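# Three arms lay duct in trench and close covers

## Task

Put the duct into the trench that sits under the covers, then close both covers again. It only counts if the duct and covers stay in place with no robot holding them, and at the end every gripper must have released and the arms must have moved away.

## Robot and tools

Robots and cameras. Three identical i2rt Big YAM arms, named arm1, arm2 and arm3. Each has six revolute joints, a two-finger gripper and a wrist camera (arm1_cam_wrist, arm2_cam_wrist, arm3_cam_wrist). With joints 1 and 6 at zero and the hand level and pointing forward, the wrist camera rides on top of the hand looking toward the fingertips. A fourth camera, cam_high, is fixed in the room. Reach is roughly 1.0 m from the joint 1 axis. Joints move at different speeds, so the hand can travel a wide, curved path between two postures.

Frames. Everything is expressed in one shared scene frame with its origin on the floor and +z up. The hand point lies halfway between the fingertips; the hand's z axis runs along the fingers and its y axis is the direction in which the fingers open and close. Robot foot poses are real but never printed.

execute_actions. Arguments: actions (a list holding one action or nothing) and optionally cameras. An action is an object with up to three keys, arm1, arm2, arm3, one per robot; each holds a joints object. Inside joints every entry is an absolute target, not an offset: joint1_rad to joint6_rad in radians and gripper_m in metres. Ranges and done-tolerances: joint1_rad -2.879 to 2.879 (±0.045), base yaw, positive counter-clockwise seen from above, 0 unfolds the arm along the foot's facing; joint2_rad 0 to 3.141 (±0.14), shoulder, 0 has the upper arm pointing back roughly level, increasing lifts then swings it forward; joint3_rad 0 to 3.019 (±0.09), elbow, 0 fully folded, increasing opens it; joint4_rad -1.692 to 1.57 (±0.055), hand pitch, positive tips fingers up; joint5_rad -1.57 to 1.57 (±0.03), sideways hand swing, positive to the arm's right; joint6_rad -2.094 to 2.094 (±0.035), hand roll, positive clockwise viewed from behind the hand; gripper_m 0 to 0.093 (±0.003), fingertip gap, with about 50 to 62 N per pad at most (less on some grippers). All motions in one action begin together and may finish at different moments; an action lasts at most 15 s. A joint or arm you omit may keep pushing toward an earlier target without joint_status showing it. An unknown key or out-of-range number rejects the whole call and nothing moves. Example: {"arm1": {"joints": {"gripper_m": 0.05}}, "arm2": {"joints": {"joint1_rad": 0.3}}}. cameras may list arm1_cam_wrist, arm2_cam_wrist, arm3_cam_wrist, cam_high or all; omitted, null or ["all"] gives all, [] gives none. An empty actions list just returns state and images.

wait: seconds from 0 to 10; commands nothing, the scene keeps running, and it returns what an empty execute_actions would.

zoom_image: camera (one of the four) and region [x0, y0, x1, y1] in pixels of that camera's latest full image, origin top-left, at most 504 by 504. Wrist images are 616x616 fisheye; cam_high is 504x504.

finished_scene: scene, the number of the current scene. It is irreversible; the goal must already hold and stay held.

Results. Each call reports every robot's joint_positions, joint_status and images taken at the end, with a pictures line giving the camera order. joint_status words: off_target (stopped short and may still push); contact_stop or time_out (target dropped, joint holds where it stopped, except a timed-out joint may keep pushing toward its target or a nearby clipped one, up to 0.375, 0.375, 0.113, 0.225, 0.075, 0.3 rad for joints 1 to 6, and will finish that move if freed); not_followed, shown with a "joint command not followed" line and often a cause, means a safety check blocked that arm's joint targets (a gripper target still runs) and may retry them on later actions. on_its_own lists what the call did not command; its "held at" is the held target, not the current position. To stop a push, command the joint its reported position. Tiny target changes may not move a joint, and a joint carrying a load up will sag afterwards. A camera list follows whenever calibration numbers changed; calibration has small errors, and wrist-camera poses inherit joint reading errors.

Heat. Holding loads warms motors, even while you are composing a reply. MOTOR HOT appears at 85 °C; at 100 °C the arm and its gripper go limp and the arm falls (OVER-TEMPERATURE FAULT), and named keys short of target show limit_stop_at_motor_heat; resend them after cooling.

Cautions. The scene runs while you think and robots hold the last command. Arms do not stop on contact and can shove hard. A hard press between two robots fails the task and ends the run; hard hits may too. The self-collision check can react late and ignores fingers, gripper housings and wrist cameras between arms. Objects may be nudged by outside disturbances. Never knock anything off the work area or onto the floor, and avoid drops, slips, slams and forceful pushing. Finish with grippers open and arms withdrawn, keeping actions short.

Each tool is called after ">>>" as name([rows], argument=value, ...), one row to a line, values as JSON.

## Session

>>> execute_actions(actions=[])

Scene clock: 0.00 s.
arm1.joint_positions: joint1_rad=-0.351 joint2_rad=+0.520 joint3_rad=+1.412 joint4_rad=-1.203 joint5_rad=-0.265 joint6_rad=-0.331 gripper_m=+0.094
arm1.joint_status: not commanded
arm1.hand: x=-0.7615 y=-0.0924 z=+1.4920 quat_wxyz=(-0.581, +0.080, -0.805, +0.084) (m; scene frame)
arm2.joint_positions: joint1_rad=+0.415 joint2_rad=+0.634 joint3_rad=+1.355 joint4_rad=-1.195 joint5_rad=+0.042 joint6_rad=-0.095 gripper_m=+0.094
arm2.joint_status: not commanded
arm2.hand: x=-0.0792 y=-0.3109 z=+1.2701 quat_wxyz=(-0.311, +0.740, -0.425, -0.418) (m; scene frame)
arm3.joint_positions: joint1_rad=-0.132 joint2_rad=+0.460 joint3_rad=+1.417 joint4_rad=-1.386 joint5_rad=-0.165 joint6_rad=+0.198 gripper_m=+0.094
arm3.joint_status: not commanded
arm3.hand: x=+0.8051 y=-0.1166 z=+1.4662 quat_wxyz=(-0.095, -0.840, +0.076, +0.528) (m; scene frame)
pictures: arm1_cam_wrist, arm2_cam_wrist, arm3_cam_wrist, cam_high
Images, in order (width x height): arm1_cam_wrist 616x616, arm2_cam_wrist 616x616, arm3_cam_wrist 616x616, cam_high 504x504.

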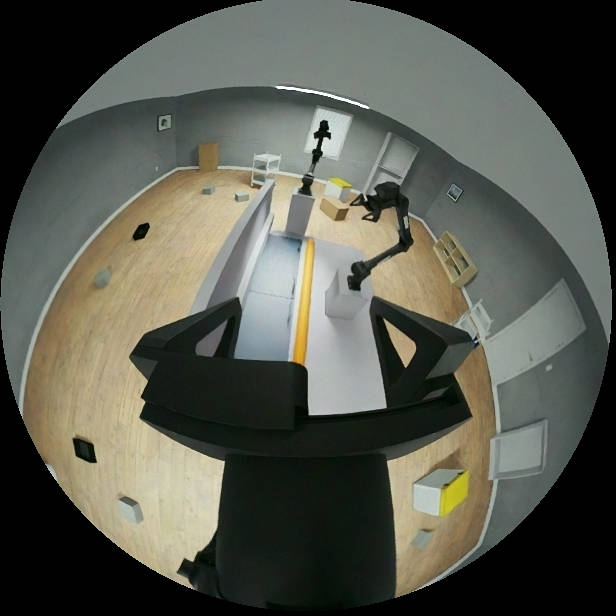

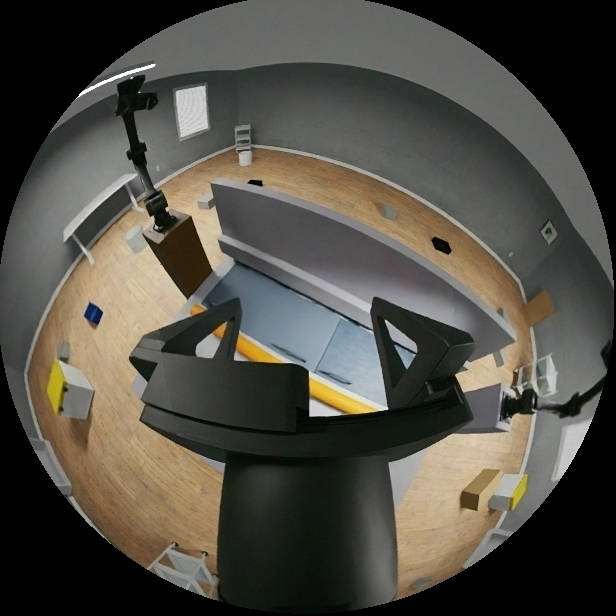

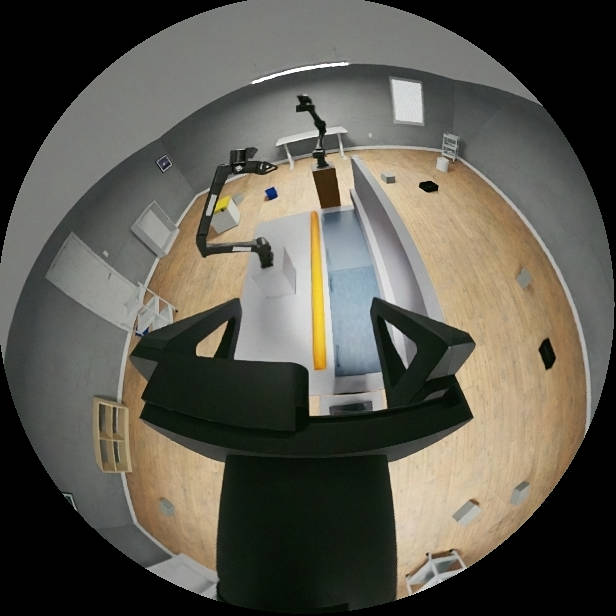

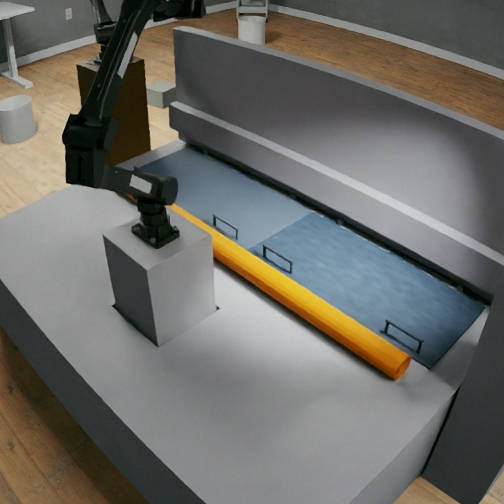

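>>> zoom_image(camera="cam_high", region=[100, 120, 340, 300])

>>> zoom_image(camera="cam_high", region=[250, 200, 504, 400])

>>> zoom_image(camera="arm3_cam_wrist", region=[230, 160, 430, 420])

>>> zoom_image(camera="arm2_cam_wrist", region=[140, 200, 520, 440])

Region (100, 120, 340, 300) of cam_high's 504x504 image, scaled by 2.100, with more detail than that image has; it fills the top 378 rows of this view, and the rest is white.

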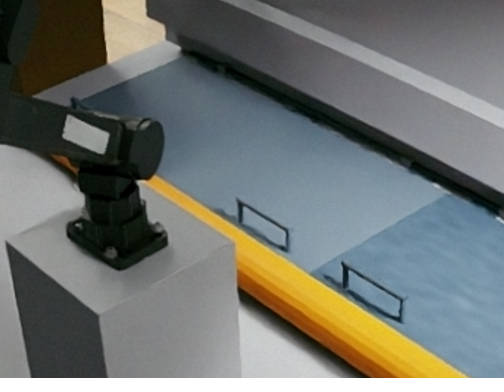

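Region (250, 200, 504, 400) of cam_high's 504x504 image, scaled by 1.984, with more detail than that image has; it fills the top 397 rows of this view, and the rest is white.

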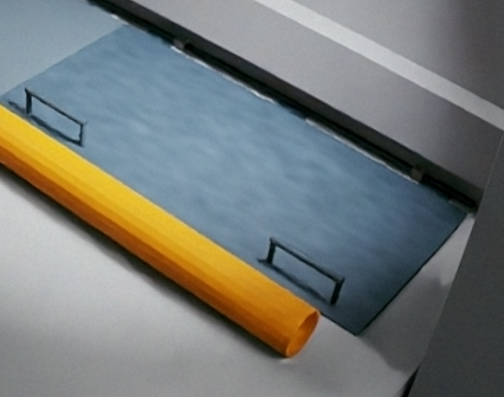

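Region (230, 160, 430, 420) of arm3_cam_wrist's 616x616 image, scaled by 1.938, with more detail than that image has; it fills the left 388 columns of this view, and the rest is white.

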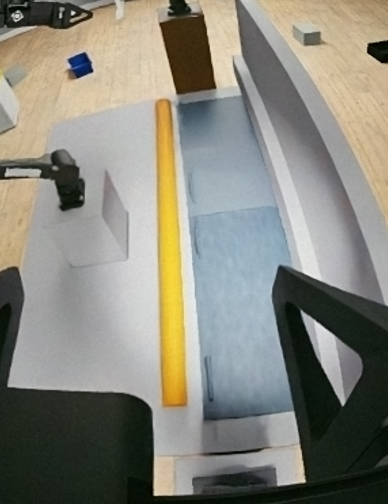

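Region (140, 200, 520, 440) of arm2_cam_wrist's 616x616 image, scaled by 1.326, with more detail than that image has; it fills the top 318 rows of this view, and the rest is white.

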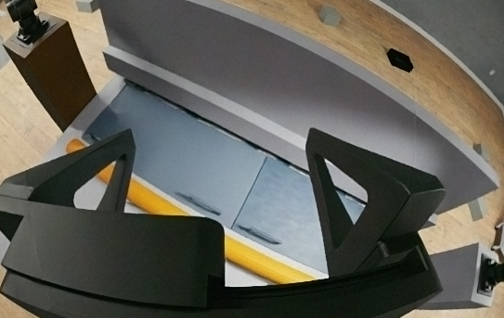

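>>> execute_actions([
  {"arm1":{"joints":{"joint1_rad":0,"joint5_rad":0,"joint6_rad":0}},"arm2":{"joints":{"joint1_rad":0,"joint5_rad":0,"joint6_rad":0}},"arm3":{"joints":{"joint1_rad":0,"joint5_rad":0,"joint6_rad":0}}},
], cameras=[])

>>> execute_actions([
  {"arm1":{"joints":{"joint4_rad":-0.5}},"arm2":{"joints":{"joint3_rad":0.8}},"arm3":{"joints":{"joint2_rad":1.1}}},
], cameras=[])

>>> execute_actions([
  {"arm1":{"joints":{"joint2_rad":1.4,"joint4_rad":-1.4}},"arm2":{"joints":{"joint2_rad":1.2,"joint3_rad":1.2,"joint4_rad":-1.4}},"arm3":{"joints":{"joint2_rad":1.4}}},
])

Scene clock: 2.83 s.
arm1.joint_positions: joint1_rad=-0.009 joint2_rad=+0.520 joint3_rad=+1.412 joint4_rad=-1.203 joint5_rad=-0.003 joint6_rad=-0.011 gripper_m=+0.094
arm1.joint_status: all done
arm1.hand: x=-0.7598 y=-0.0688 z=+1.4902 quat_wxyz=(-0.583, +0.011, -0.812, -0.005) (m; scene frame)
arm2.joint_positions: joint1_rad=+0.012 joint2_rad=+0.634 joint3_rad=+1.355 joint4_rad=-1.195 joint5_rad=+0.003 joint6_rad=-0.008 gripper_m=+0.094
arm2.joint_status: all done
arm2.hand: x=+0.0165 y=-0.2875 z=+1.2700 quat_wxyz=(-0.361, +0.622, -0.585, -0.376) (m; scene frame)
arm3.joint_positions: joint1_rad=-0.003 joint2_rad=+0.460 joint3_rad=+1.417 joint4_rad=-1.386 joint5_rad=-0.005 joint6_rad=+0.012 gripper_m=+0.094
arm3.joint_status: all done
arm3.hand: x=+0.8050 y=-0.1094 z=+1.4653 quat_wxyz=(-0.013, -0.845, -0.013, +0.534) (m; scene frame)
pictures: none
No camera images: the call's "cameras" was empty. Leave "cameras" out to get every camera's image.

Scene clock: 4.33 s.
arm1.joint_positions: joint1_rad=-0.009 joint2_rad=+0.520 joint3_rad=+1.412 joint4_rad=-0.521 joint5_rad=-0.003 joint6_rad=-0.010 gripper_m=+0.094
arm1.joint_status: all done
arm1.hand: x=-0.7621 y=-0.0696 z=+1.6546 quat_wxyz=(-0.821, +0.007, -0.571, -0.005) (m; scene frame)
arm2.joint_positions: joint1_rad=+0.012 joint2_rad=+0.641 joint3_rad=+0.803 joint4_rad=-1.194 joint5_rad=+0.003 joint6_rad=-0.008 gripper_m=+0.094
arm2.joint_status: all done
arm2.hand: x=+0.0166 y=-0.2883 z=+0.9829 quat_wxyz=(-0.185, +0.702, -0.660, -0.192) (m; scene frame)
arm3.joint_positions: joint1_rad=-0.003 joint2_rad=+1.115 joint3_rad=+1.415 joint4_rad=-1.386 joint5_rad=-0.005 joint6_rad=+0.012 gripper_m=+0.094
arm3.joint_status: all done
arm3.hand: x=+0.5684 y=-0.1174 z=+1.2876 quat_wxyz=(-0.006, -0.973, -0.013, +0.232) (m; scene frame)
pictures: none
No camera images: the call's "cameras" was empty. Leave "cameras" out to get every camera's image.

Scene clock: 5.83 s.
arm1.joint_positions: joint1_rad=-0.009 joint2_rad=+1.419 joint3_rad=+1.409 joint4_rad=-1.390 joint5_rad=-0.003 joint6_rad=-0.010 gripper_m=+0.094
arm1.joint_status: all done
arm1.hand: x=-0.5104 y=-0.0630 z=+1.1560 quat_wxyz=(-0.078, +0.014, -0.997, -0.004) (m; scene frame)
arm2.joint_positions: joint1_rad=+0.012 joint2_rad=+1.212 joint3_rad=+1.143 joint4_rad=-1.392 joint5_rad=+0.003 joint6_rad=-0.008 gripper_m=+0.094
arm2.joint_status: all done
arm2.hand: x=+0.0112 y=-0.1900 z=+0.9592 quat_wxyz=(-0.039, +0.728, -0.683, -0.039) (m; scene frame)
arm3.joint_positions: joint1_rad=-0.003 joint2_rad=+1.423 joint3_rad=+1.415 joint4_rad=-1.386 joint5_rad=-0.005 joint6_rad=+0.012 gripper_m=+0.094
arm3.joint_status: all done
arm3.hand: x=+0.5077 y=-0.1190 z=+1.1609 quat_wxyz=(-0.002, -0.997, -0.013, +0.080) (m; scene frame)
pictures: arm1_cam_wrist, arm2_cam_wrist, arm3_cam_wrist, cam_high
camera_calibration (this result's frames):
arm1_cam_wrist: T_world_to_cam=[[0.0317159, -0.999492, -0.00328017, -0.042177], [-0.896639, -0.0299019, 0.441752, -0.962689], [-0.441625, -0.0110694, -0.897131, 0.934297], [0, 0, 0, 1]] pos_world=[-0.449237, -0.0605997, 1.26332]
arm2_cam_wrist: T_world_to_cam=[[0.998645, 0.0502256, 0.013615, -0.0127258], [0.0371312, -0.871055, 0.489779, -0.627035], [0.0364588, -0.48861, -0.87174, 0.863948], [0, 0, 0, 1]] pos_world=[0.00449261, -0.123409, 1.06042]
arm3_cam_wrist: T_world_to_cam=[[-0.0242937, 0.999705, 0.000534923, 0.128934], [0.902133, 0.0216921, 0.430913, -0.942948], [0.430774, 0.010951, -0.902393, 0.954874], [0, 0, 0, 1]] pos_world=[0.442462, -0.118899, 1.26793]
Images, in order (width x height): arm1_cam_wrist 616x616, arm2_cam_wrist 616x616, arm3_cam_wrist 616x616, cam_high 504x504.

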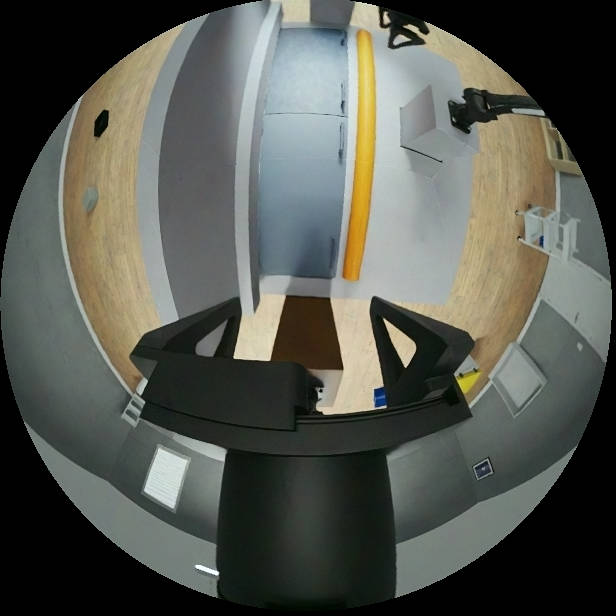

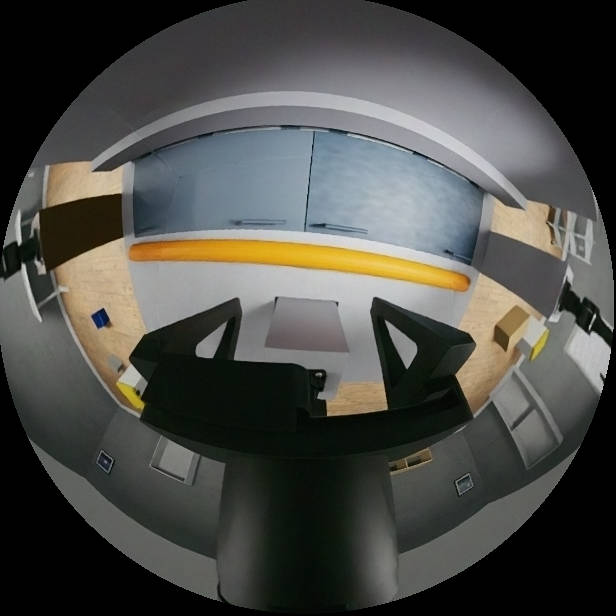

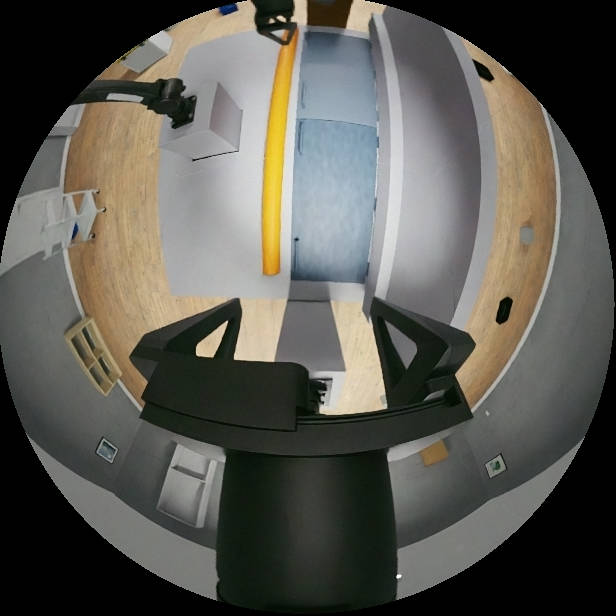

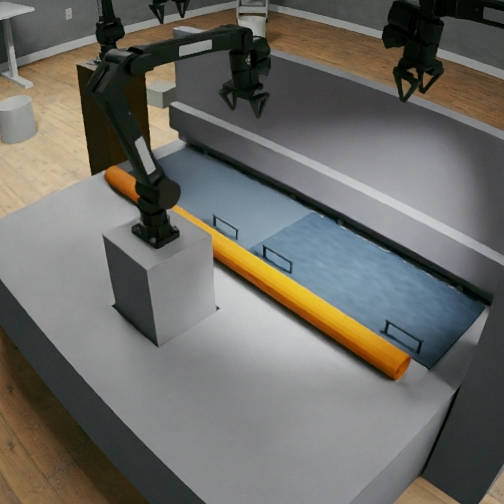

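>>> zoom_image(camera="arm3_cam_wrist", region=[250, 210, 350, 300])

>>> zoom_image(camera="arm1_cam_wrist", region=[280, 210, 380, 300])

Region (250, 210, 350, 300) of arm3_cam_wrist's 616x616 image, scaled by 5.040, with more detail than that image has; it fills the top 454 rows of this view, and the rest is white.

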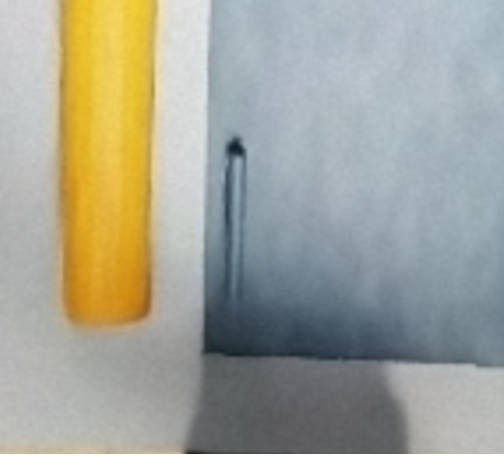

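Region (280, 210, 380, 300) of arm1_cam_wrist's 616x616 image, scaled by 5.040, with more detail than that image has; it fills the top 454 rows of this view, and the rest is white.

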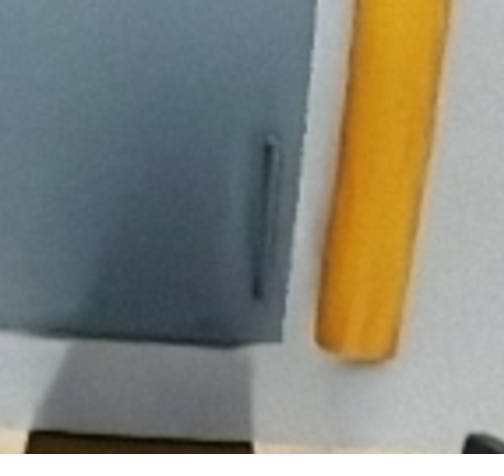

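>>> execute_actions([
  {"arm1":{"joints":{"joint1_rad":-0.275,"joint2_rad":2.48,"joint3_rad":1.0,"joint4_rad":-0.06,"joint6_rad":-0.243,"gripper_m":0.07}},"arm3":{"joints":{"joint1_rad":0.12,"joint2_rad":2.48,"joint3_rad":1.0,"joint4_rad":-0.06,"joint6_rad":0.155,"gripper_m":0.07}}},
])

Scene clock: 14.57 s.
arm1.joint_positions: joint1_rad=-0.285 joint2_rad=+2.471 joint3_rad=+0.993 joint4_rad=-0.073 joint5_rad=+0.001 joint6_rad=-0.233 gripper_m=+0.070
arm1.joint_status: all done
arm1.hand: x=-0.5873 y=-0.1718 z=+0.5736 quat_wxyz=(-0.002, -0.013, -1.000, +0.001) (m; scene frame)
arm2.joint_positions: joint1_rad=+0.012 joint2_rad=+1.212 joint3_rad=+1.143 joint4_rad=-1.392 joint5_rad=+0.003 joint6_rad=-0.008 gripper_m=+0.094
arm2.joint_status: not commanded
arm2.hand: x=+0.0112 y=-0.1900 z=+0.9592 quat_wxyz=(-0.039, +0.728, -0.683, -0.039) (m; scene frame)
arm3.joint_positions: joint1_rad=+0.127 joint2_rad=+2.474 joint3_rad=+0.993 joint4_rad=-0.075 joint5_rad=-0.003 joint6_rad=+0.143 gripper_m=+0.070
arm3.joint_status: all done
arm3.hand: x=+0.5816 y=-0.1647 z=+0.5772 quat_wxyz=(+0.000, -1.000, -0.012, -0.001) (m; scene frame)
pictures: arm1_cam_wrist, arm2_cam_wrist, arm3_cam_wrist, cam_high
camera_calibration (this result's frames):
arm1_cam_wrist: T_world_to_cam=[[-0.021658, -0.99976, 0.00327365, -0.185518], [-0.819185, 0.019623, 0.573193, -0.798995], [-0.57312, 0.00973248, -0.819414, 0.258469], [0, 0, 0, 1]] pos_world=[-0.51041, -0.17231, 0.670379]
arm2_cam_wrist: T_world_to_cam=[[0.998645, 0.0502256, 0.013615, -0.0127258], [0.0371312, -0.871055, 0.489779, -0.627035], [0.0364588, -0.48861, -0.87174, 0.863948], [0, 0, 0, 1]] pos_world=[0.00449261, -0.123409, 1.06042]
arm3_cam_wrist: T_world_to_cam=[[-0.0233721, 0.999722, 0.00316517, 0.174608], [0.820331, 0.0173684, 0.571625, -0.791443], [0.571411, 0.0159565, -0.820509, 0.26855], [0, 0, 0, 1]] pos_world=[0.499874, -0.165099, 0.672204]
Images, in order (width x height): arm1_cam_wrist 616x616, arm2_cam_wrist 616x616, arm3_cam_wrist 616x616, cam_high 504x504.

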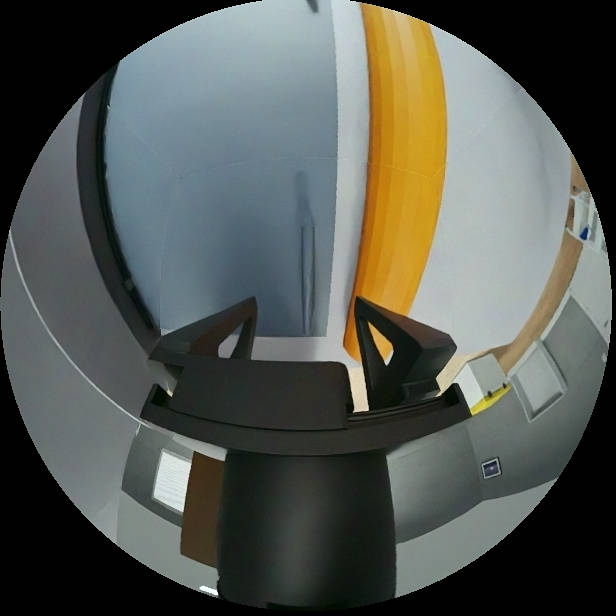

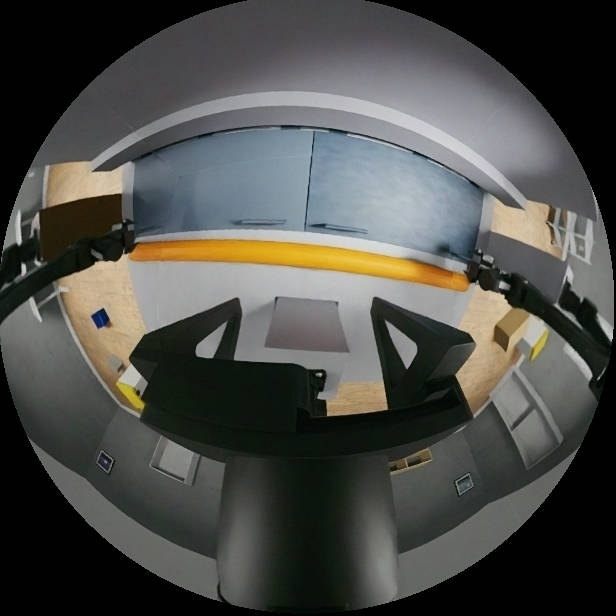

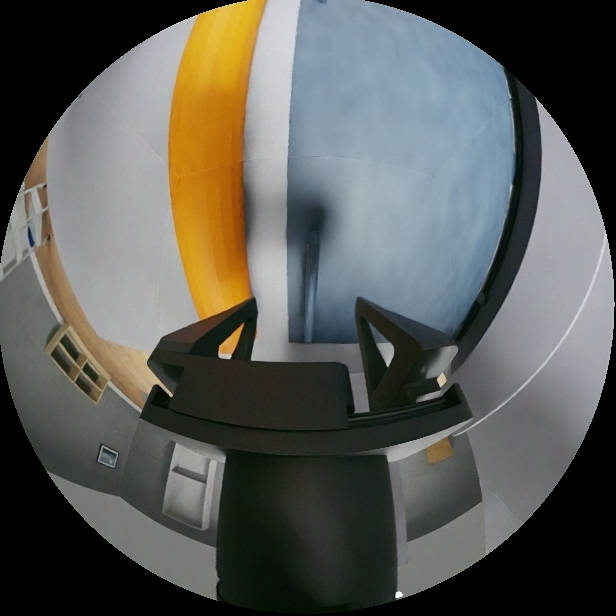

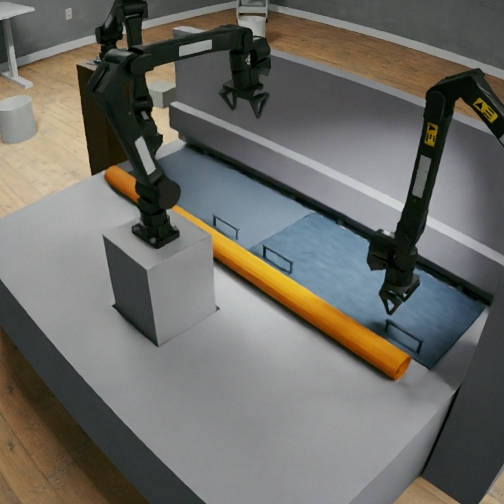

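>>> execute_actions([
  {"arm1":{"joints":{"joint2_rad":2.71,"joint3_rad":1.125,"joint4_rad":0.04,"gripper_m":0.045}},"arm3":{"joints":{"joint2_rad":2.71,"joint3_rad":1.12,"joint4_rad":0.03,"gripper_m":0.045}}},
], cameras=["arm1_cam_wrist","arm3_cam_wrist","cam_high"])

>>> zoom_image(camera="cam_high", region=[340, 260, 470, 390])

Scene clock: 17.30 s.
arm1.joint_positions: joint1_rad=-0.285 joint2_rad=+2.718 joint3_rad=+1.122 joint4_rad=+0.034 joint5_rad=+0.001 joint6_rad=-0.233 gripper_m=+0.045
arm1.joint_status: all done
arm1.hand: x=-0.6021 y=-0.1678 z=+0.4839 quat_wxyz=(+0.004, -0.012, -1.000, +0.000) (m; scene frame)
arm2.joint_positions: joint1_rad=+0.012 joint2_rad=+1.212 joint3_rad=+1.143 joint4_rad=-1.392 joint5_rad=+0.003 joint6_rad=-0.008 gripper_m=+0.094
arm2.joint_status: not commanded
arm2.hand: x=+0.0112 y=-0.1900 z=+0.9592 quat_wxyz=(-0.039, +0.728, -0.683, -0.039) (m; scene frame)
arm3.joint_positions: joint1_rad=+0.127 joint2_rad=+2.723 joint3_rad=+1.117 joint4_rad=+0.023 joint5_rad=-0.003 joint6_rad=+0.143 gripper_m=+0.045
arm3.joint_status: all done
arm3.hand: x=+0.6026 y=-0.1609 z=+0.4871 quat_wxyz=(+0.002, -1.000, -0.012, -0.014) (m; scene frame)
pictures: arm1_cam_wrist, arm3_cam_wrist, cam_high
camera_calibration (this result's frames):
arm1_cam_wrist: T_world_to_cam=[[-0.021255, -0.999774, 0.000587516, -0.180085], [-0.8128, 0.0176221, 0.582276, -0.760716], [-0.582155, 0.0118988, -0.812991, 0.168273], [0, 0, 0, 1]] pos_world=[-0.524176, -0.168641, 0.579857]
arm3_cam_wrist: T_world_to_cam=[[-0.0230492, 0.99971, 0.00694594, 0.169561], [0.805227, 0.0144466, 0.59279, -0.758855], [0.592518, 0.0192564, -0.805327, 0.163008], [0, 0, 0, 1]] pos_world=[0.518373, -0.161688, 0.579939]
Images, in order (width x height): arm1_cam_wrist 616x616, arm3_cam_wrist 616x616, cam_high 504x504.

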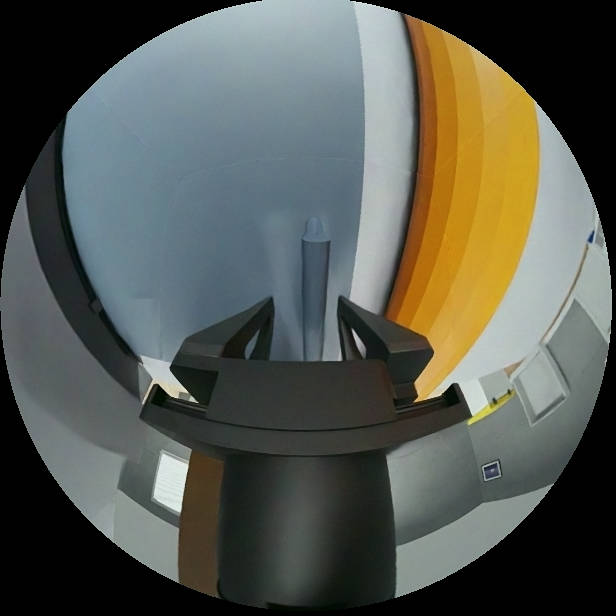

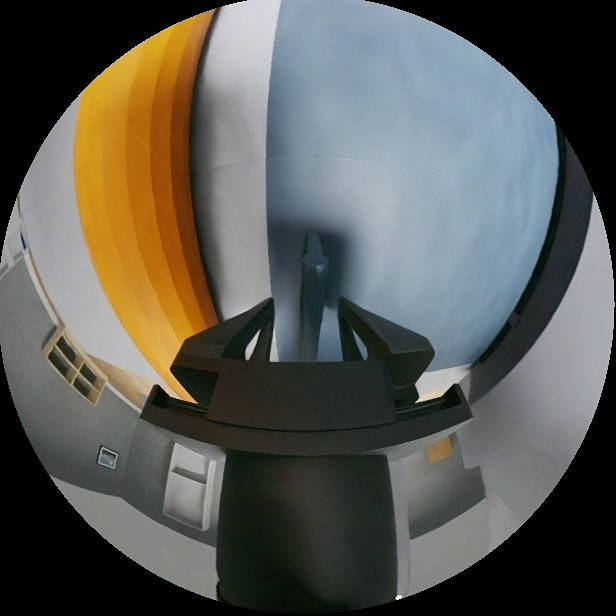

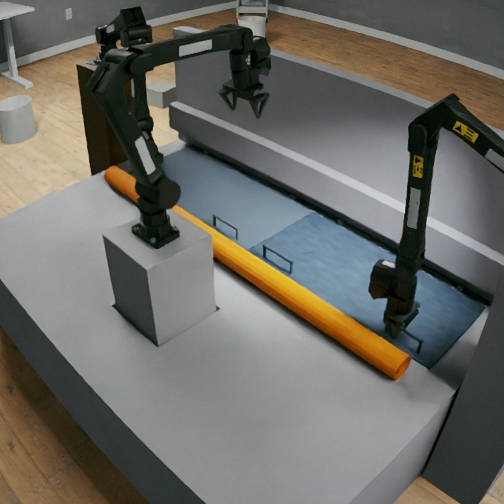

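Region (340, 260, 470, 390) of cam_high's 504x504 image, scaled by 3.877, with more detail than that image has.

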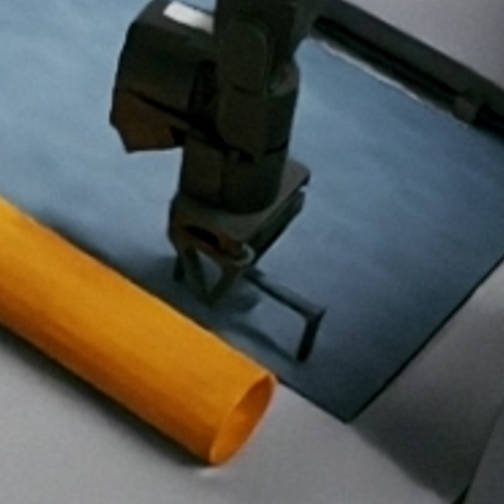

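>>> execute_actions([
  {"arm1":{"joints":{"gripper_m":0.0}},"arm3":{"joints":{"gripper_m":0.0}}},
], cameras=[])

Scene clock: 18.33 s.
arm1.joint_positions: joint1_rad=-0.289 joint2_rad=+2.718 joint3_rad=+1.123 joint4_rad=+0.035 joint5_rad=+0.016 joint6_rad=-0.236 gripper_m=+0.010
arm1.joint_status: gripper_m off_target (ended at +0.010, target +0.000)
arm1.hand: x=-0.6020 y=-0.1723 z=+0.4839 quat_wxyz=(+0.004, -0.013, -1.000, +0.007) (m; scene frame)
arm2.joint_positions: joint1_rad=+0.012 joint2_rad=+1.212 joint3_rad=+1.143 joint4_rad=-1.392 joint5_rad=+0.003 joint6_rad=-0.008 gripper_m=+0.094
arm2.joint_status: not commanded
arm2.hand: x=+0.0112 y=-0.1900 z=+0.9592 quat_wxyz=(-0.039, +0.728, -0.683, -0.039) (m; scene frame)
arm3.joint_positions: joint1_rad=+0.122 joint2_rad=+2.723 joint3_rad=+1.117 joint4_rad=+0.023 joint5_rad=-0.001 joint6_rad=+0.168 gripper_m=+0.010
arm3.joint_status: gripper_m off_target (ended at +0.010, target +0.000)
arm3.hand: x=+0.6021 y=-0.1587 z=+0.4871 quat_wxyz=(+0.003, -1.000, +0.003, -0.014) (m; scene frame)
pictures: none
No camera images: the call's "cameras" was empty. Leave "cameras" out to get every camera's image.

>>> execute_actions([
  {"arm1":{"joints":{"joint1_rad":-0.205,"joint2_rad":2.42,"joint3_rad":0.94,"joint4_rad":-0.05,"joint6_rad":-0.157}},"arm3":{"joints":{"joint1_rad":0.025,"joint2_rad":2.42,"joint3_rad":0.94,"joint4_rad":-0.06,"joint6_rad":0.07}}},
], cameras=["cam_high"])

Scene clock: 20.07 s.
arm1.joint_positions: joint1_rad=-0.233 joint2_rad=+2.515 joint3_rad=+0.973 joint4_rad=-0.016 joint5_rad=+0.038 joint6_rad=-0.178 gripper_m=+0.010
arm1.joint_status: all done
arm1.hand: x=-0.6025 y=-0.1538 z=+0.5575 quat_wxyz=(+0.005, -0.014, -1.000, +0.018) (m; scene frame)
arm2.joint_positions: joint1_rad=+0.012 joint2_rad=+1.212 joint3_rad=+1.143 joint4_rad=-1.392 joint5_rad=+0.003 joint6_rad=-0.008 gripper_m=+0.094
arm2.joint_status: not commanded
arm2.hand: x=+0.0112 y=-0.1900 z=+0.9592 quat_wxyz=(-0.039, +0.728, -0.683, -0.039) (m; scene frame)
arm3.joint_positions: joint1_rad=+0.052 joint2_rad=+2.508 joint3_rad=+0.961 joint4_rad=-0.033 joint5_rad=-0.038 joint6_rad=+0.100 gripper_m=+0.010
arm3.joint_status: all done
arm3.hand: x=+0.6032 y=-0.1388 z=+0.5648 quat_wxyz=(-0.016, -1.000, +0.004, -0.014) (m; scene frame)
pictures: cam_high
Images, in order (width x height): cam_high 504x504.

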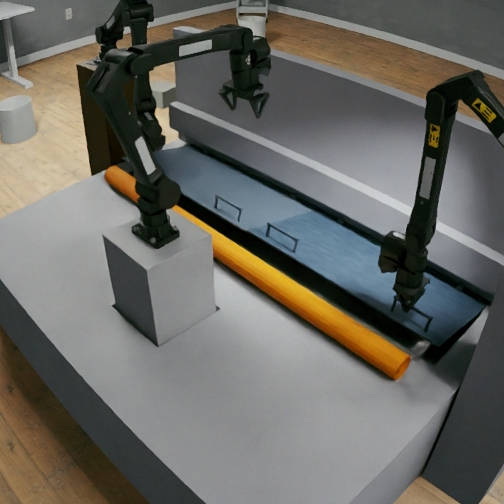

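Working. On to 40°.

>>> execute_actions([
  {"arm1":{"joints":{"joint1_rad":-0.015,"joint2_rad":2.16,"joint3_rad":0.83,"joint4_rad":-0.19,"joint6_rad":0.037}},"arm3":{"joints":{"joint1_rad":-0.17,"joint2_rad":2.16,"joint3_rad":0.83,"joint4_rad":-0.2,"joint6_rad":-0.125}}},
], cameras=["cam_high","arm2_cam_wrist"])

Scene clock: 22.50 s.
arm1.joint_positions: joint1_rad=-0.071 joint2_rad=+2.226 joint3_rad=+0.831 joint4_rad=-0.176 joint5_rad=+0.073 joint6_rad=-0.009 gripper_m=+0.010
arm1.joint_status: joint1_rad time_out (moved +0.162 of +0.218); joint6_rad time_out (moved +0.169 of +0.215); the others done
arm1.on_its_own: joint1_rad reads -0.071 and still pushes toward -0.015 since a time_out; joint6_rad reads -0.009 and still pushes toward +0.037 since a time_out
arm1.hand: x=-0.6020 y=-0.0983 z=+0.6555 quat_wxyz=(+0.010, -0.017, -0.999, +0.034) (m; scene frame)
arm2.joint_positions: joint1_rad=+0.012 joint2_rad=+1.212 joint3_rad=+1.143 joint4_rad=-1.392 joint5_rad=+0.003 joint6_rad=-0.008 gripper_m=+0.094
arm2.joint_status: not commanded
arm2.hand: x=+0.0112 y=-0.1900 z=+0.9592 quat_wxyz=(-0.039, +0.728, -0.683, -0.039) (m; scene frame)
arm3.joint_positions: joint1_rad=-0.116 joint2_rad=+2.220 joint3_rad=+0.827 joint4_rad=-0.192 joint5_rad=-0.072 joint6_rad=-0.073 gripper_m=+0.010
arm3.joint_status: joint1_rad time_out (moved -0.168 of -0.222); joint6_rad time_out (moved -0.173 of -0.225); the others done
arm3.on_its_own: joint1_rad reads -0.116 and still pushes toward -0.170 since a time_out; joint6_rad reads -0.073 and still pushes toward -0.125 since a time_out
arm3.hand: x=+0.6051 y=-0.0829 z=+0.6624 quat_wxyz=(-0.034, -0.999, +0.002, -0.012) (m; scene frame)
pictures: arm2_cam_wrist, cam_high
camera_calibration (this result's frames):
arm2_cam_wrist: T_world_to_cam=[[0.998645, 0.0502256, 0.013615, -0.0127258], [0.0371312, -0.871055, 0.489779, -0.627035], [0.0364588, -0.48861, -0.87174, 0.863948], [0, 0, 0, 1]] pos_world=[0.00449261, -0.123409, 1.06042]
Images, in order (width x height): arm2_cam_wrist 616x616, cam_high 504x504.

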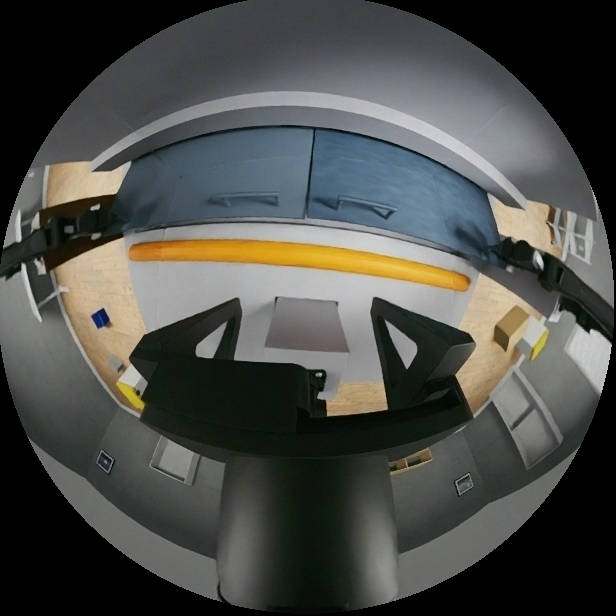

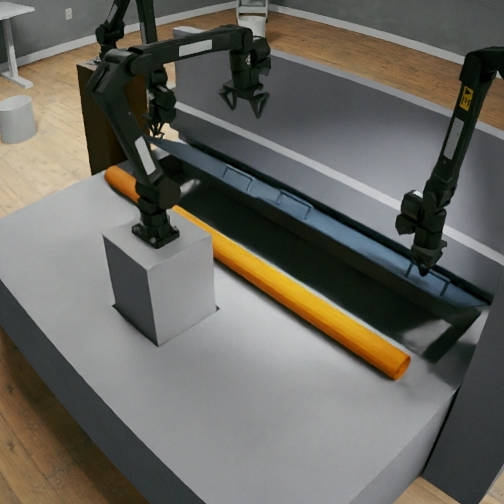

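>>> execute_actions([
  {"arm1":{"joints":{"joint1_rad":0.19,"joint2_rad":1.92,"joint3_rad":0.8,"joint4_rad":-0.39,"joint6_rad":0.23}},"arm3":{"joints":{"joint1_rad":-0.375,"joint2_rad":1.94,"joint3_rad":0.83,"joint4_rad":-0.41,"joint6_rad":-0.32}}},
], cameras=["cam_high","arm2_cam_wrist"])

Scene clock: 24.10 s.
arm1.joint_positions: joint1_rad=+0.159 joint2_rad=+1.985 joint3_rad=+0.790 joint4_rad=-0.379 joint5_rad=+0.054 joint6_rad=+0.214 gripper_m=+0.010
arm1.joint_status: all done
arm1.hand: x=-0.6013 y=-0.0098 z=+0.7370 quat_wxyz=(+0.004, -0.014, -1.000, +0.025) (m; scene frame)
arm2.joint_positions: joint1_rad=+0.012 joint2_rad=+1.212 joint3_rad=+1.143 joint4_rad=-1.392 joint5_rad=+0.003 joint6_rad=-0.008 gripper_m=+0.094
arm2.joint_status: not commanded
arm2.hand: x=+0.0112 y=-0.1900 z=+0.9592 quat_wxyz=(-0.039, +0.728, -0.683, -0.039) (m; scene frame)
arm3.joint_positions: joint1_rad=-0.340 joint2_rad=+1.997 joint3_rad=+0.815 joint4_rad=-0.403 joint5_rad=-0.053 joint6_rad=-0.293 gripper_m=+0.010
arm3.joint_status: all done
arm3.hand: x=+0.6056 y=+0.0052 z=+0.7412 quat_wxyz=(-0.025, -1.000, +0.004, -0.007) (m; scene frame)
pictures: arm2_cam_wrist, cam_high
camera_calibration (this result's frames):
arm2_cam_wrist: T_world_to_cam=[[0.998645, 0.0502256, 0.013615, -0.0127258], [0.0371312, -0.871055, 0.489779, -0.627035], [0.0364588, -0.48861, -0.87174, 0.863948], [0, 0, 0, 1]] pos_world=[0.00449261, -0.123409, 1.06042]
Images, in order (width x height): arm2_cam_wrist 616x616, cam_high 504x504.

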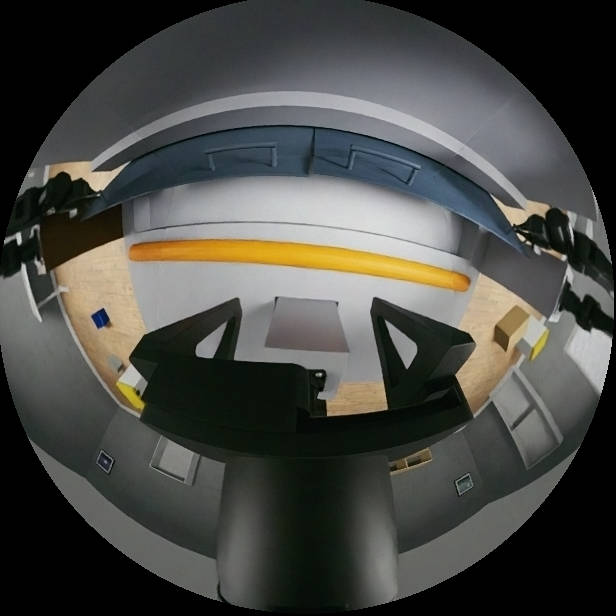

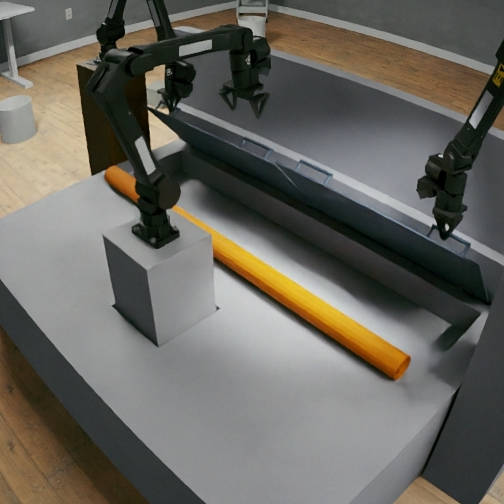

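>>> execute_actions([
  {"arm1":{"joints":{"joint1_rad":0.39,"joint2_rad":1.84,"joint3_rad":0.86,"joint4_rad":-0.525,"joint6_rad":0.43}},"arm3":{"joints":{"joint1_rad":-0.57,"joint2_rad":1.87,"joint3_rad":0.92,"joint4_rad":-0.57,"joint6_rad":-0.51}},"arm2":{"joints":{"joint1_rad":0.1,"joint2_rad":1.75,"joint3_rad":0.57,"joint4_rad":-0.37,"joint6_rad":-1.43,"gripper_m":0.093}}},
])

Scene clock: 27.03 s.
arm1.joint_positions: joint1_rad=+0.320 joint2_rad=+1.919 joint3_rad=+0.831 joint4_rad=-0.500 joint5_rad=+0.082 joint6_rad=+0.381 gripper_m=+0.010
arm1.joint_status: joint1_rad time_out (moved +0.161 of +0.231); joint6_rad time_out (moved +0.167 of +0.216); the others done
arm1.on_its_own: joint1_rad reads +0.320 and still pushes toward +0.390 since a time_out; joint6_rad reads +0.381 and still pushes toward +0.430 since a time_out
arm1.hand: x=-0.6020 y=+0.0485 z=+0.7682 quat_wxyz=(+0.001, -0.017, -0.999, +0.040) (m; scene frame)
arm2.joint_positions: joint1_rad=+0.096 joint2_rad=+1.762 joint3_rad=+0.569 joint4_rad=-0.381 joint5_rad=+0.002 joint6_rad=-1.421 gripper_m=+0.093
arm2.joint_status: all done
arm2.hand: x=-0.0105 y=-0.2519 z=+0.6095 quat_wxyz=(+0.001, +1.000, -0.006, +0.001) (m; scene frame)
arm3.joint_positions: joint1_rad=-0.477 joint2_rad=+1.958 joint3_rad=+0.880 joint4_rad=-0.543 joint5_rad=-0.087 joint6_rad=-0.441 gripper_m=+0.010
arm3.joint_status: joint1_rad time_out (moved -0.137 of -0.230); joint6_rad time_out (moved -0.148 of -0.217); the others done
arm3.on_its_own: joint1_rad reads -0.477 and still pushes toward -0.570 since a time_out; joint6_rad reads -0.441 and still pushes toward -0.510 since a time_out
arm3.hand: x=+0.6070 y=+0.0552 z=+0.7676 quat_wxyz=(-0.047, -0.999, -0.001, -0.012) (m; scene frame)
pictures: arm1_cam_wrist, arm2_cam_wrist, arm3_cam_wrist, cam_high
camera_calibration (this result's frames):
arm1_cam_wrist: T_world_to_cam=[[-0.0296963, -0.996315, 0.08047, -0.030566], [-0.814699, 0.0707689, 0.57555, -0.928478], [-0.579123, -0.0484671, -0.813798, 0.402298], [0, 0, 0, 1]] pos_world=[-0.524358, 0.0547522, 0.864234]
arm2_cam_wrist: T_world_to_cam=[[0.0232201, 0.999686, 0.00940895, 0.248313], [0.810744, -0.0243364, 0.584895, -0.345347], [0.58494, -0.00595304, -0.811054, 0.619987], [0, 0, 0, 1]] pos_world=[-0.0884331, -0.252949, 0.702499]
arm3_cam_wrist: T_world_to_cam=[[0.000569222, 0.995818, -0.0913623, 0.0130739], [0.807455, 0.0534396, 0.587504, -0.931257], [0.589929, -0.0741053, -0.804047, 0.387836], [0, 0, 0, 1]] pos_world=[0.523145, 0.0654874, 0.86015]
Images, in order (width x height): arm1_cam_wrist 616x616, arm2_cam_wrist 616x616, arm3_cam_wrist 616x616, cam_high 504x504.

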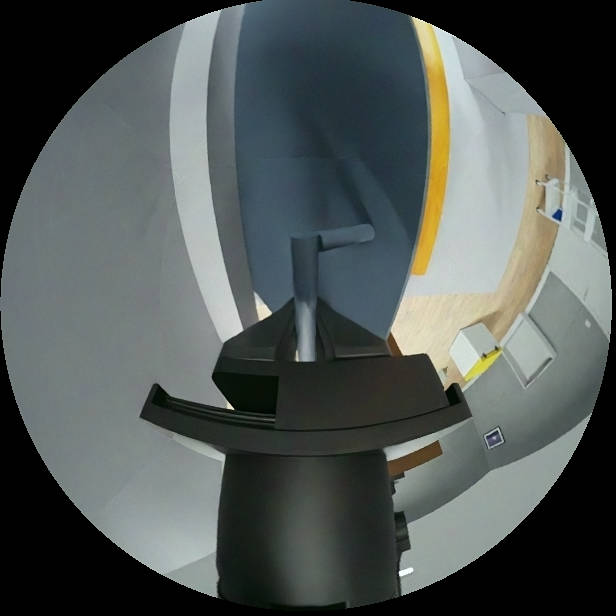

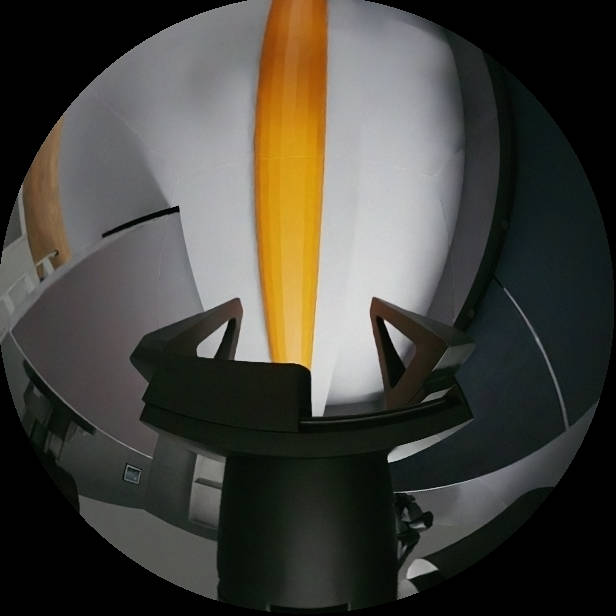

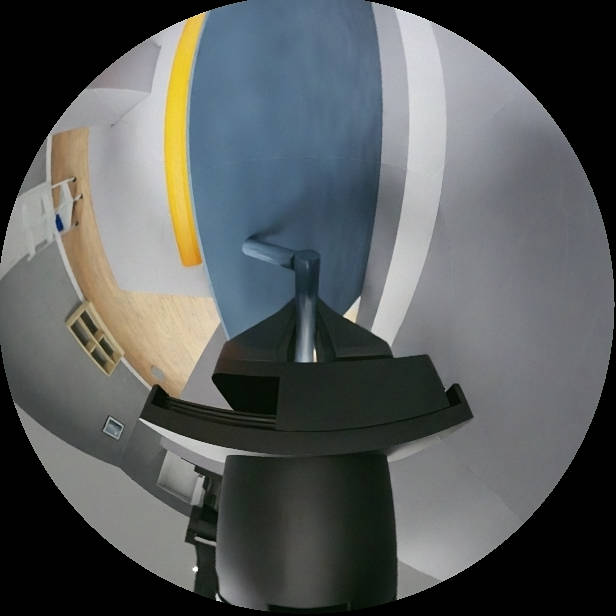

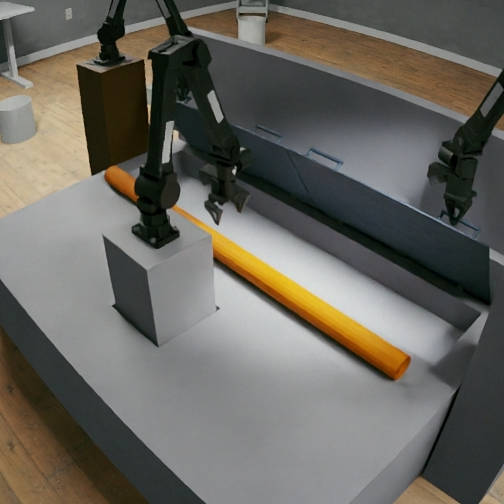

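>>> execute_actions([
  {"arm1":{"joints":{"joint1_rad":0.35,"joint6_rad":0.39}},"arm3":{"joints":{"joint1_rad":-0.51,"joint6_rad":-0.45}},"arm2":{"joints":{"joint1_rad":0.11,"joint2_rad":1.94,"joint3_rad":0.52,"joint4_rad":-0.13}}},
], cameras=["arm2_cam_wrist"])

Scene clock: 30.03 s.
arm1.joint_positions: joint1_rad=+0.309 joint2_rad=+1.919 joint3_rad=+0.831 joint4_rad=-0.500 joint5_rad=+0.063 joint6_rad=+0.370 gripper_m=+0.010
arm1.joint_status: all done
arm1.hand: x=-0.6018 y=+0.0477 z=+0.7680 quat_wxyz=(+0.005, -0.017, -0.999, +0.030) (m; scene frame)
arm2.joint_positions: joint1_rad=+0.096 joint2_rad=+1.954 joint3_rad=+0.524 joint4_rad=-0.141 joint5_rad=+0.002 joint6_rad=-1.422 gripper_m=+0.093
arm2.joint_status: all done
arm2.hand: x=-0.0076 y=-0.2727 z=+0.5531 quat_wxyz=(+0.000, +1.000, -0.006, +0.001) (m; scene frame)
arm3.joint_positions: joint1_rad=-0.463 joint2_rad=+1.958 joint3_rad=+0.880 joint4_rad=-0.543 joint5_rad=-0.059 joint6_rad=-0.423 gripper_m=+0.010
arm3.joint_status: joint1_rad time_out (moved +0.014 of -0.033); the others done
arm3.on_its_own: joint1_rad reads -0.463 and still pushes toward -0.510 since a time_out
arm3.hand: x=+0.6068 y=+0.0543 z=+0.7672 quat_wxyz=(-0.034, -0.999, +0.001, -0.019) (m; scene frame)
pictures: arm2_cam_wrist
camera_calibration (this result's frames):
arm2_cam_wrist: T_world_to_cam=[[0.0224607, 0.99968, 0.0116662, 0.268252], [0.810947, -0.0250423, 0.584583, -0.315256], [0.584688, -0.00366942, -0.81125, 0.573218], [0, 0, 0, 1]] pos_world=[-0.0855229, -0.273957, 0.646187]
Images, in order (width x height): arm2_cam_wrist 616x616.

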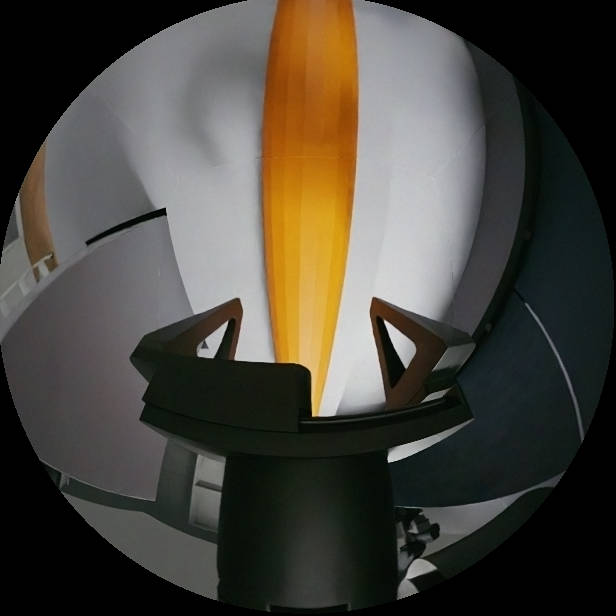

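>>> execute_actions([
  {"arm2":{"joints":{"joint2_rad":2.225,"joint3_rad":0.6,"joint4_rad":0.075}}},
], cameras=["arm2_cam_wrist","cam_high"])

>>> zoom_image(camera="cam_high", region=[170, 170, 300, 300])

Scene clock: 34.03 s.
arm1.joint_positions: joint1_rad=+0.309 joint2_rad=+1.919 joint3_rad=+0.831 joint4_rad=-0.500 joint5_rad=+0.063 joint6_rad=+0.370 gripper_m=+0.010
arm1.joint_status: not commanded
arm1.hand: x=-0.6018 y=+0.0477 z=+0.7680 quat_wxyz=(+0.005, -0.017, -0.999, +0.030) (m; scene frame)
arm2.joint_positions: joint1_rad=+0.096 joint2_rad=+2.046 joint3_rad=+0.577 joint4_rad=-0.018 joint5_rad=+0.001 joint6_rad=-1.425 gripper_m=+0.093
arm2.joint_status: joint2_rad time_out (moved +0.092 of +0.271); joint4_rad time_out (moved +0.123 of +0.216); the others done
arm2.on_its_own: joint2_rad reads +2.046 and still pushes toward +2.225 since a time_out; joint4_rad reads -0.018 and still pushes toward +0.075 since a time_out
arm2.hand: x=-0.0128 y=-0.2378 z=+0.5318 quat_wxyz=(-0.042, +0.999, -0.004, -0.006) (m; scene frame)
arm3.joint_positions: joint1_rad=-0.463 joint2_rad=+1.958 joint3_rad=+0.880 joint4_rad=-0.543 joint5_rad=-0.059 joint6_rad=-0.423 gripper_m=+0.010
arm3.joint_status: not commanded
arm3.on_its_own: joint1_rad reads -0.463 and still pushes toward -0.510 since a time_out
arm3.hand: x=+0.6068 y=+0.0543 z=+0.7672 quat_wxyz=(-0.034, -0.999, +0.001, -0.019) (m; scene frame)
pictures: arm2_cam_wrist, cam_high
camera_calibration (this result's frames):
arm2_cam_wrist: T_world_to_cam=[[0.0196609, 0.995327, 0.0945438, 0.18861], [0.818602, -0.0703168, 0.57004, -0.300737], [0.574024, 0.0661863, -0.816159, 0.578157], [0, 0, 0, 1]] pos_world=[-0.0894007, -0.247141, 0.625468]
Images, in order (width x height): arm2_cam_wrist 616x616, cam_high 504x504.

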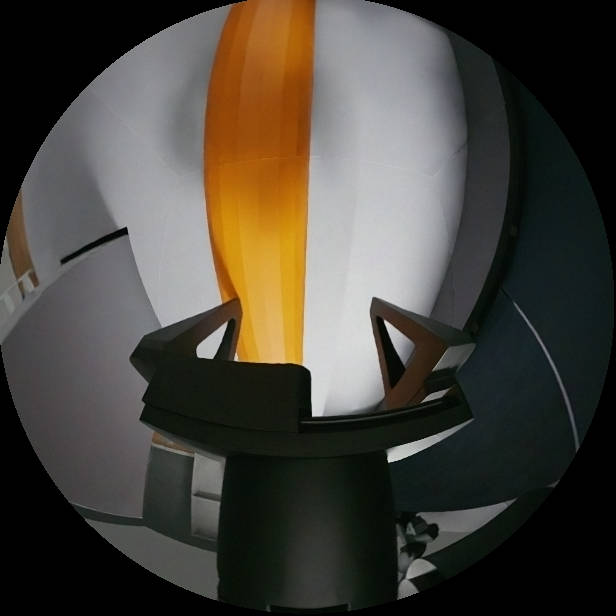

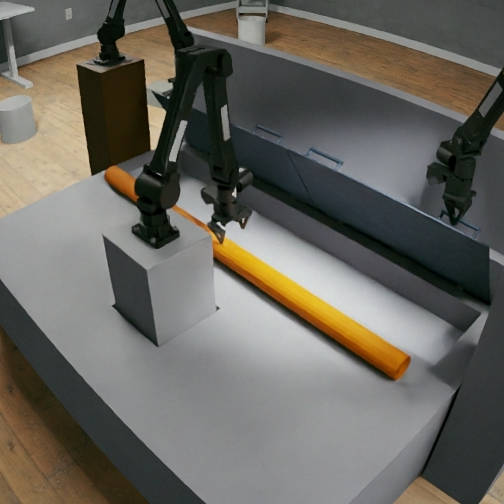

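Region (170, 170, 300, 300) of cam_high's 504x504 image, scaled by 3.877, with more detail than that image has.

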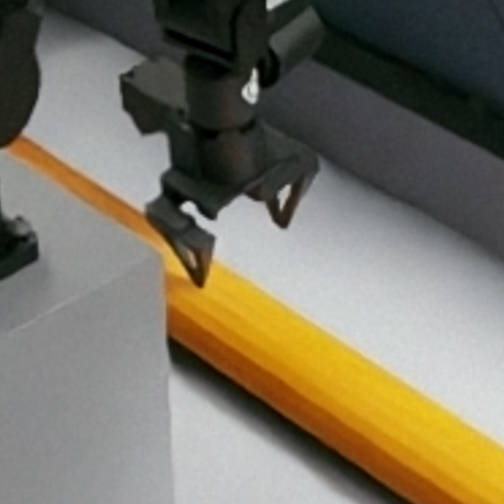

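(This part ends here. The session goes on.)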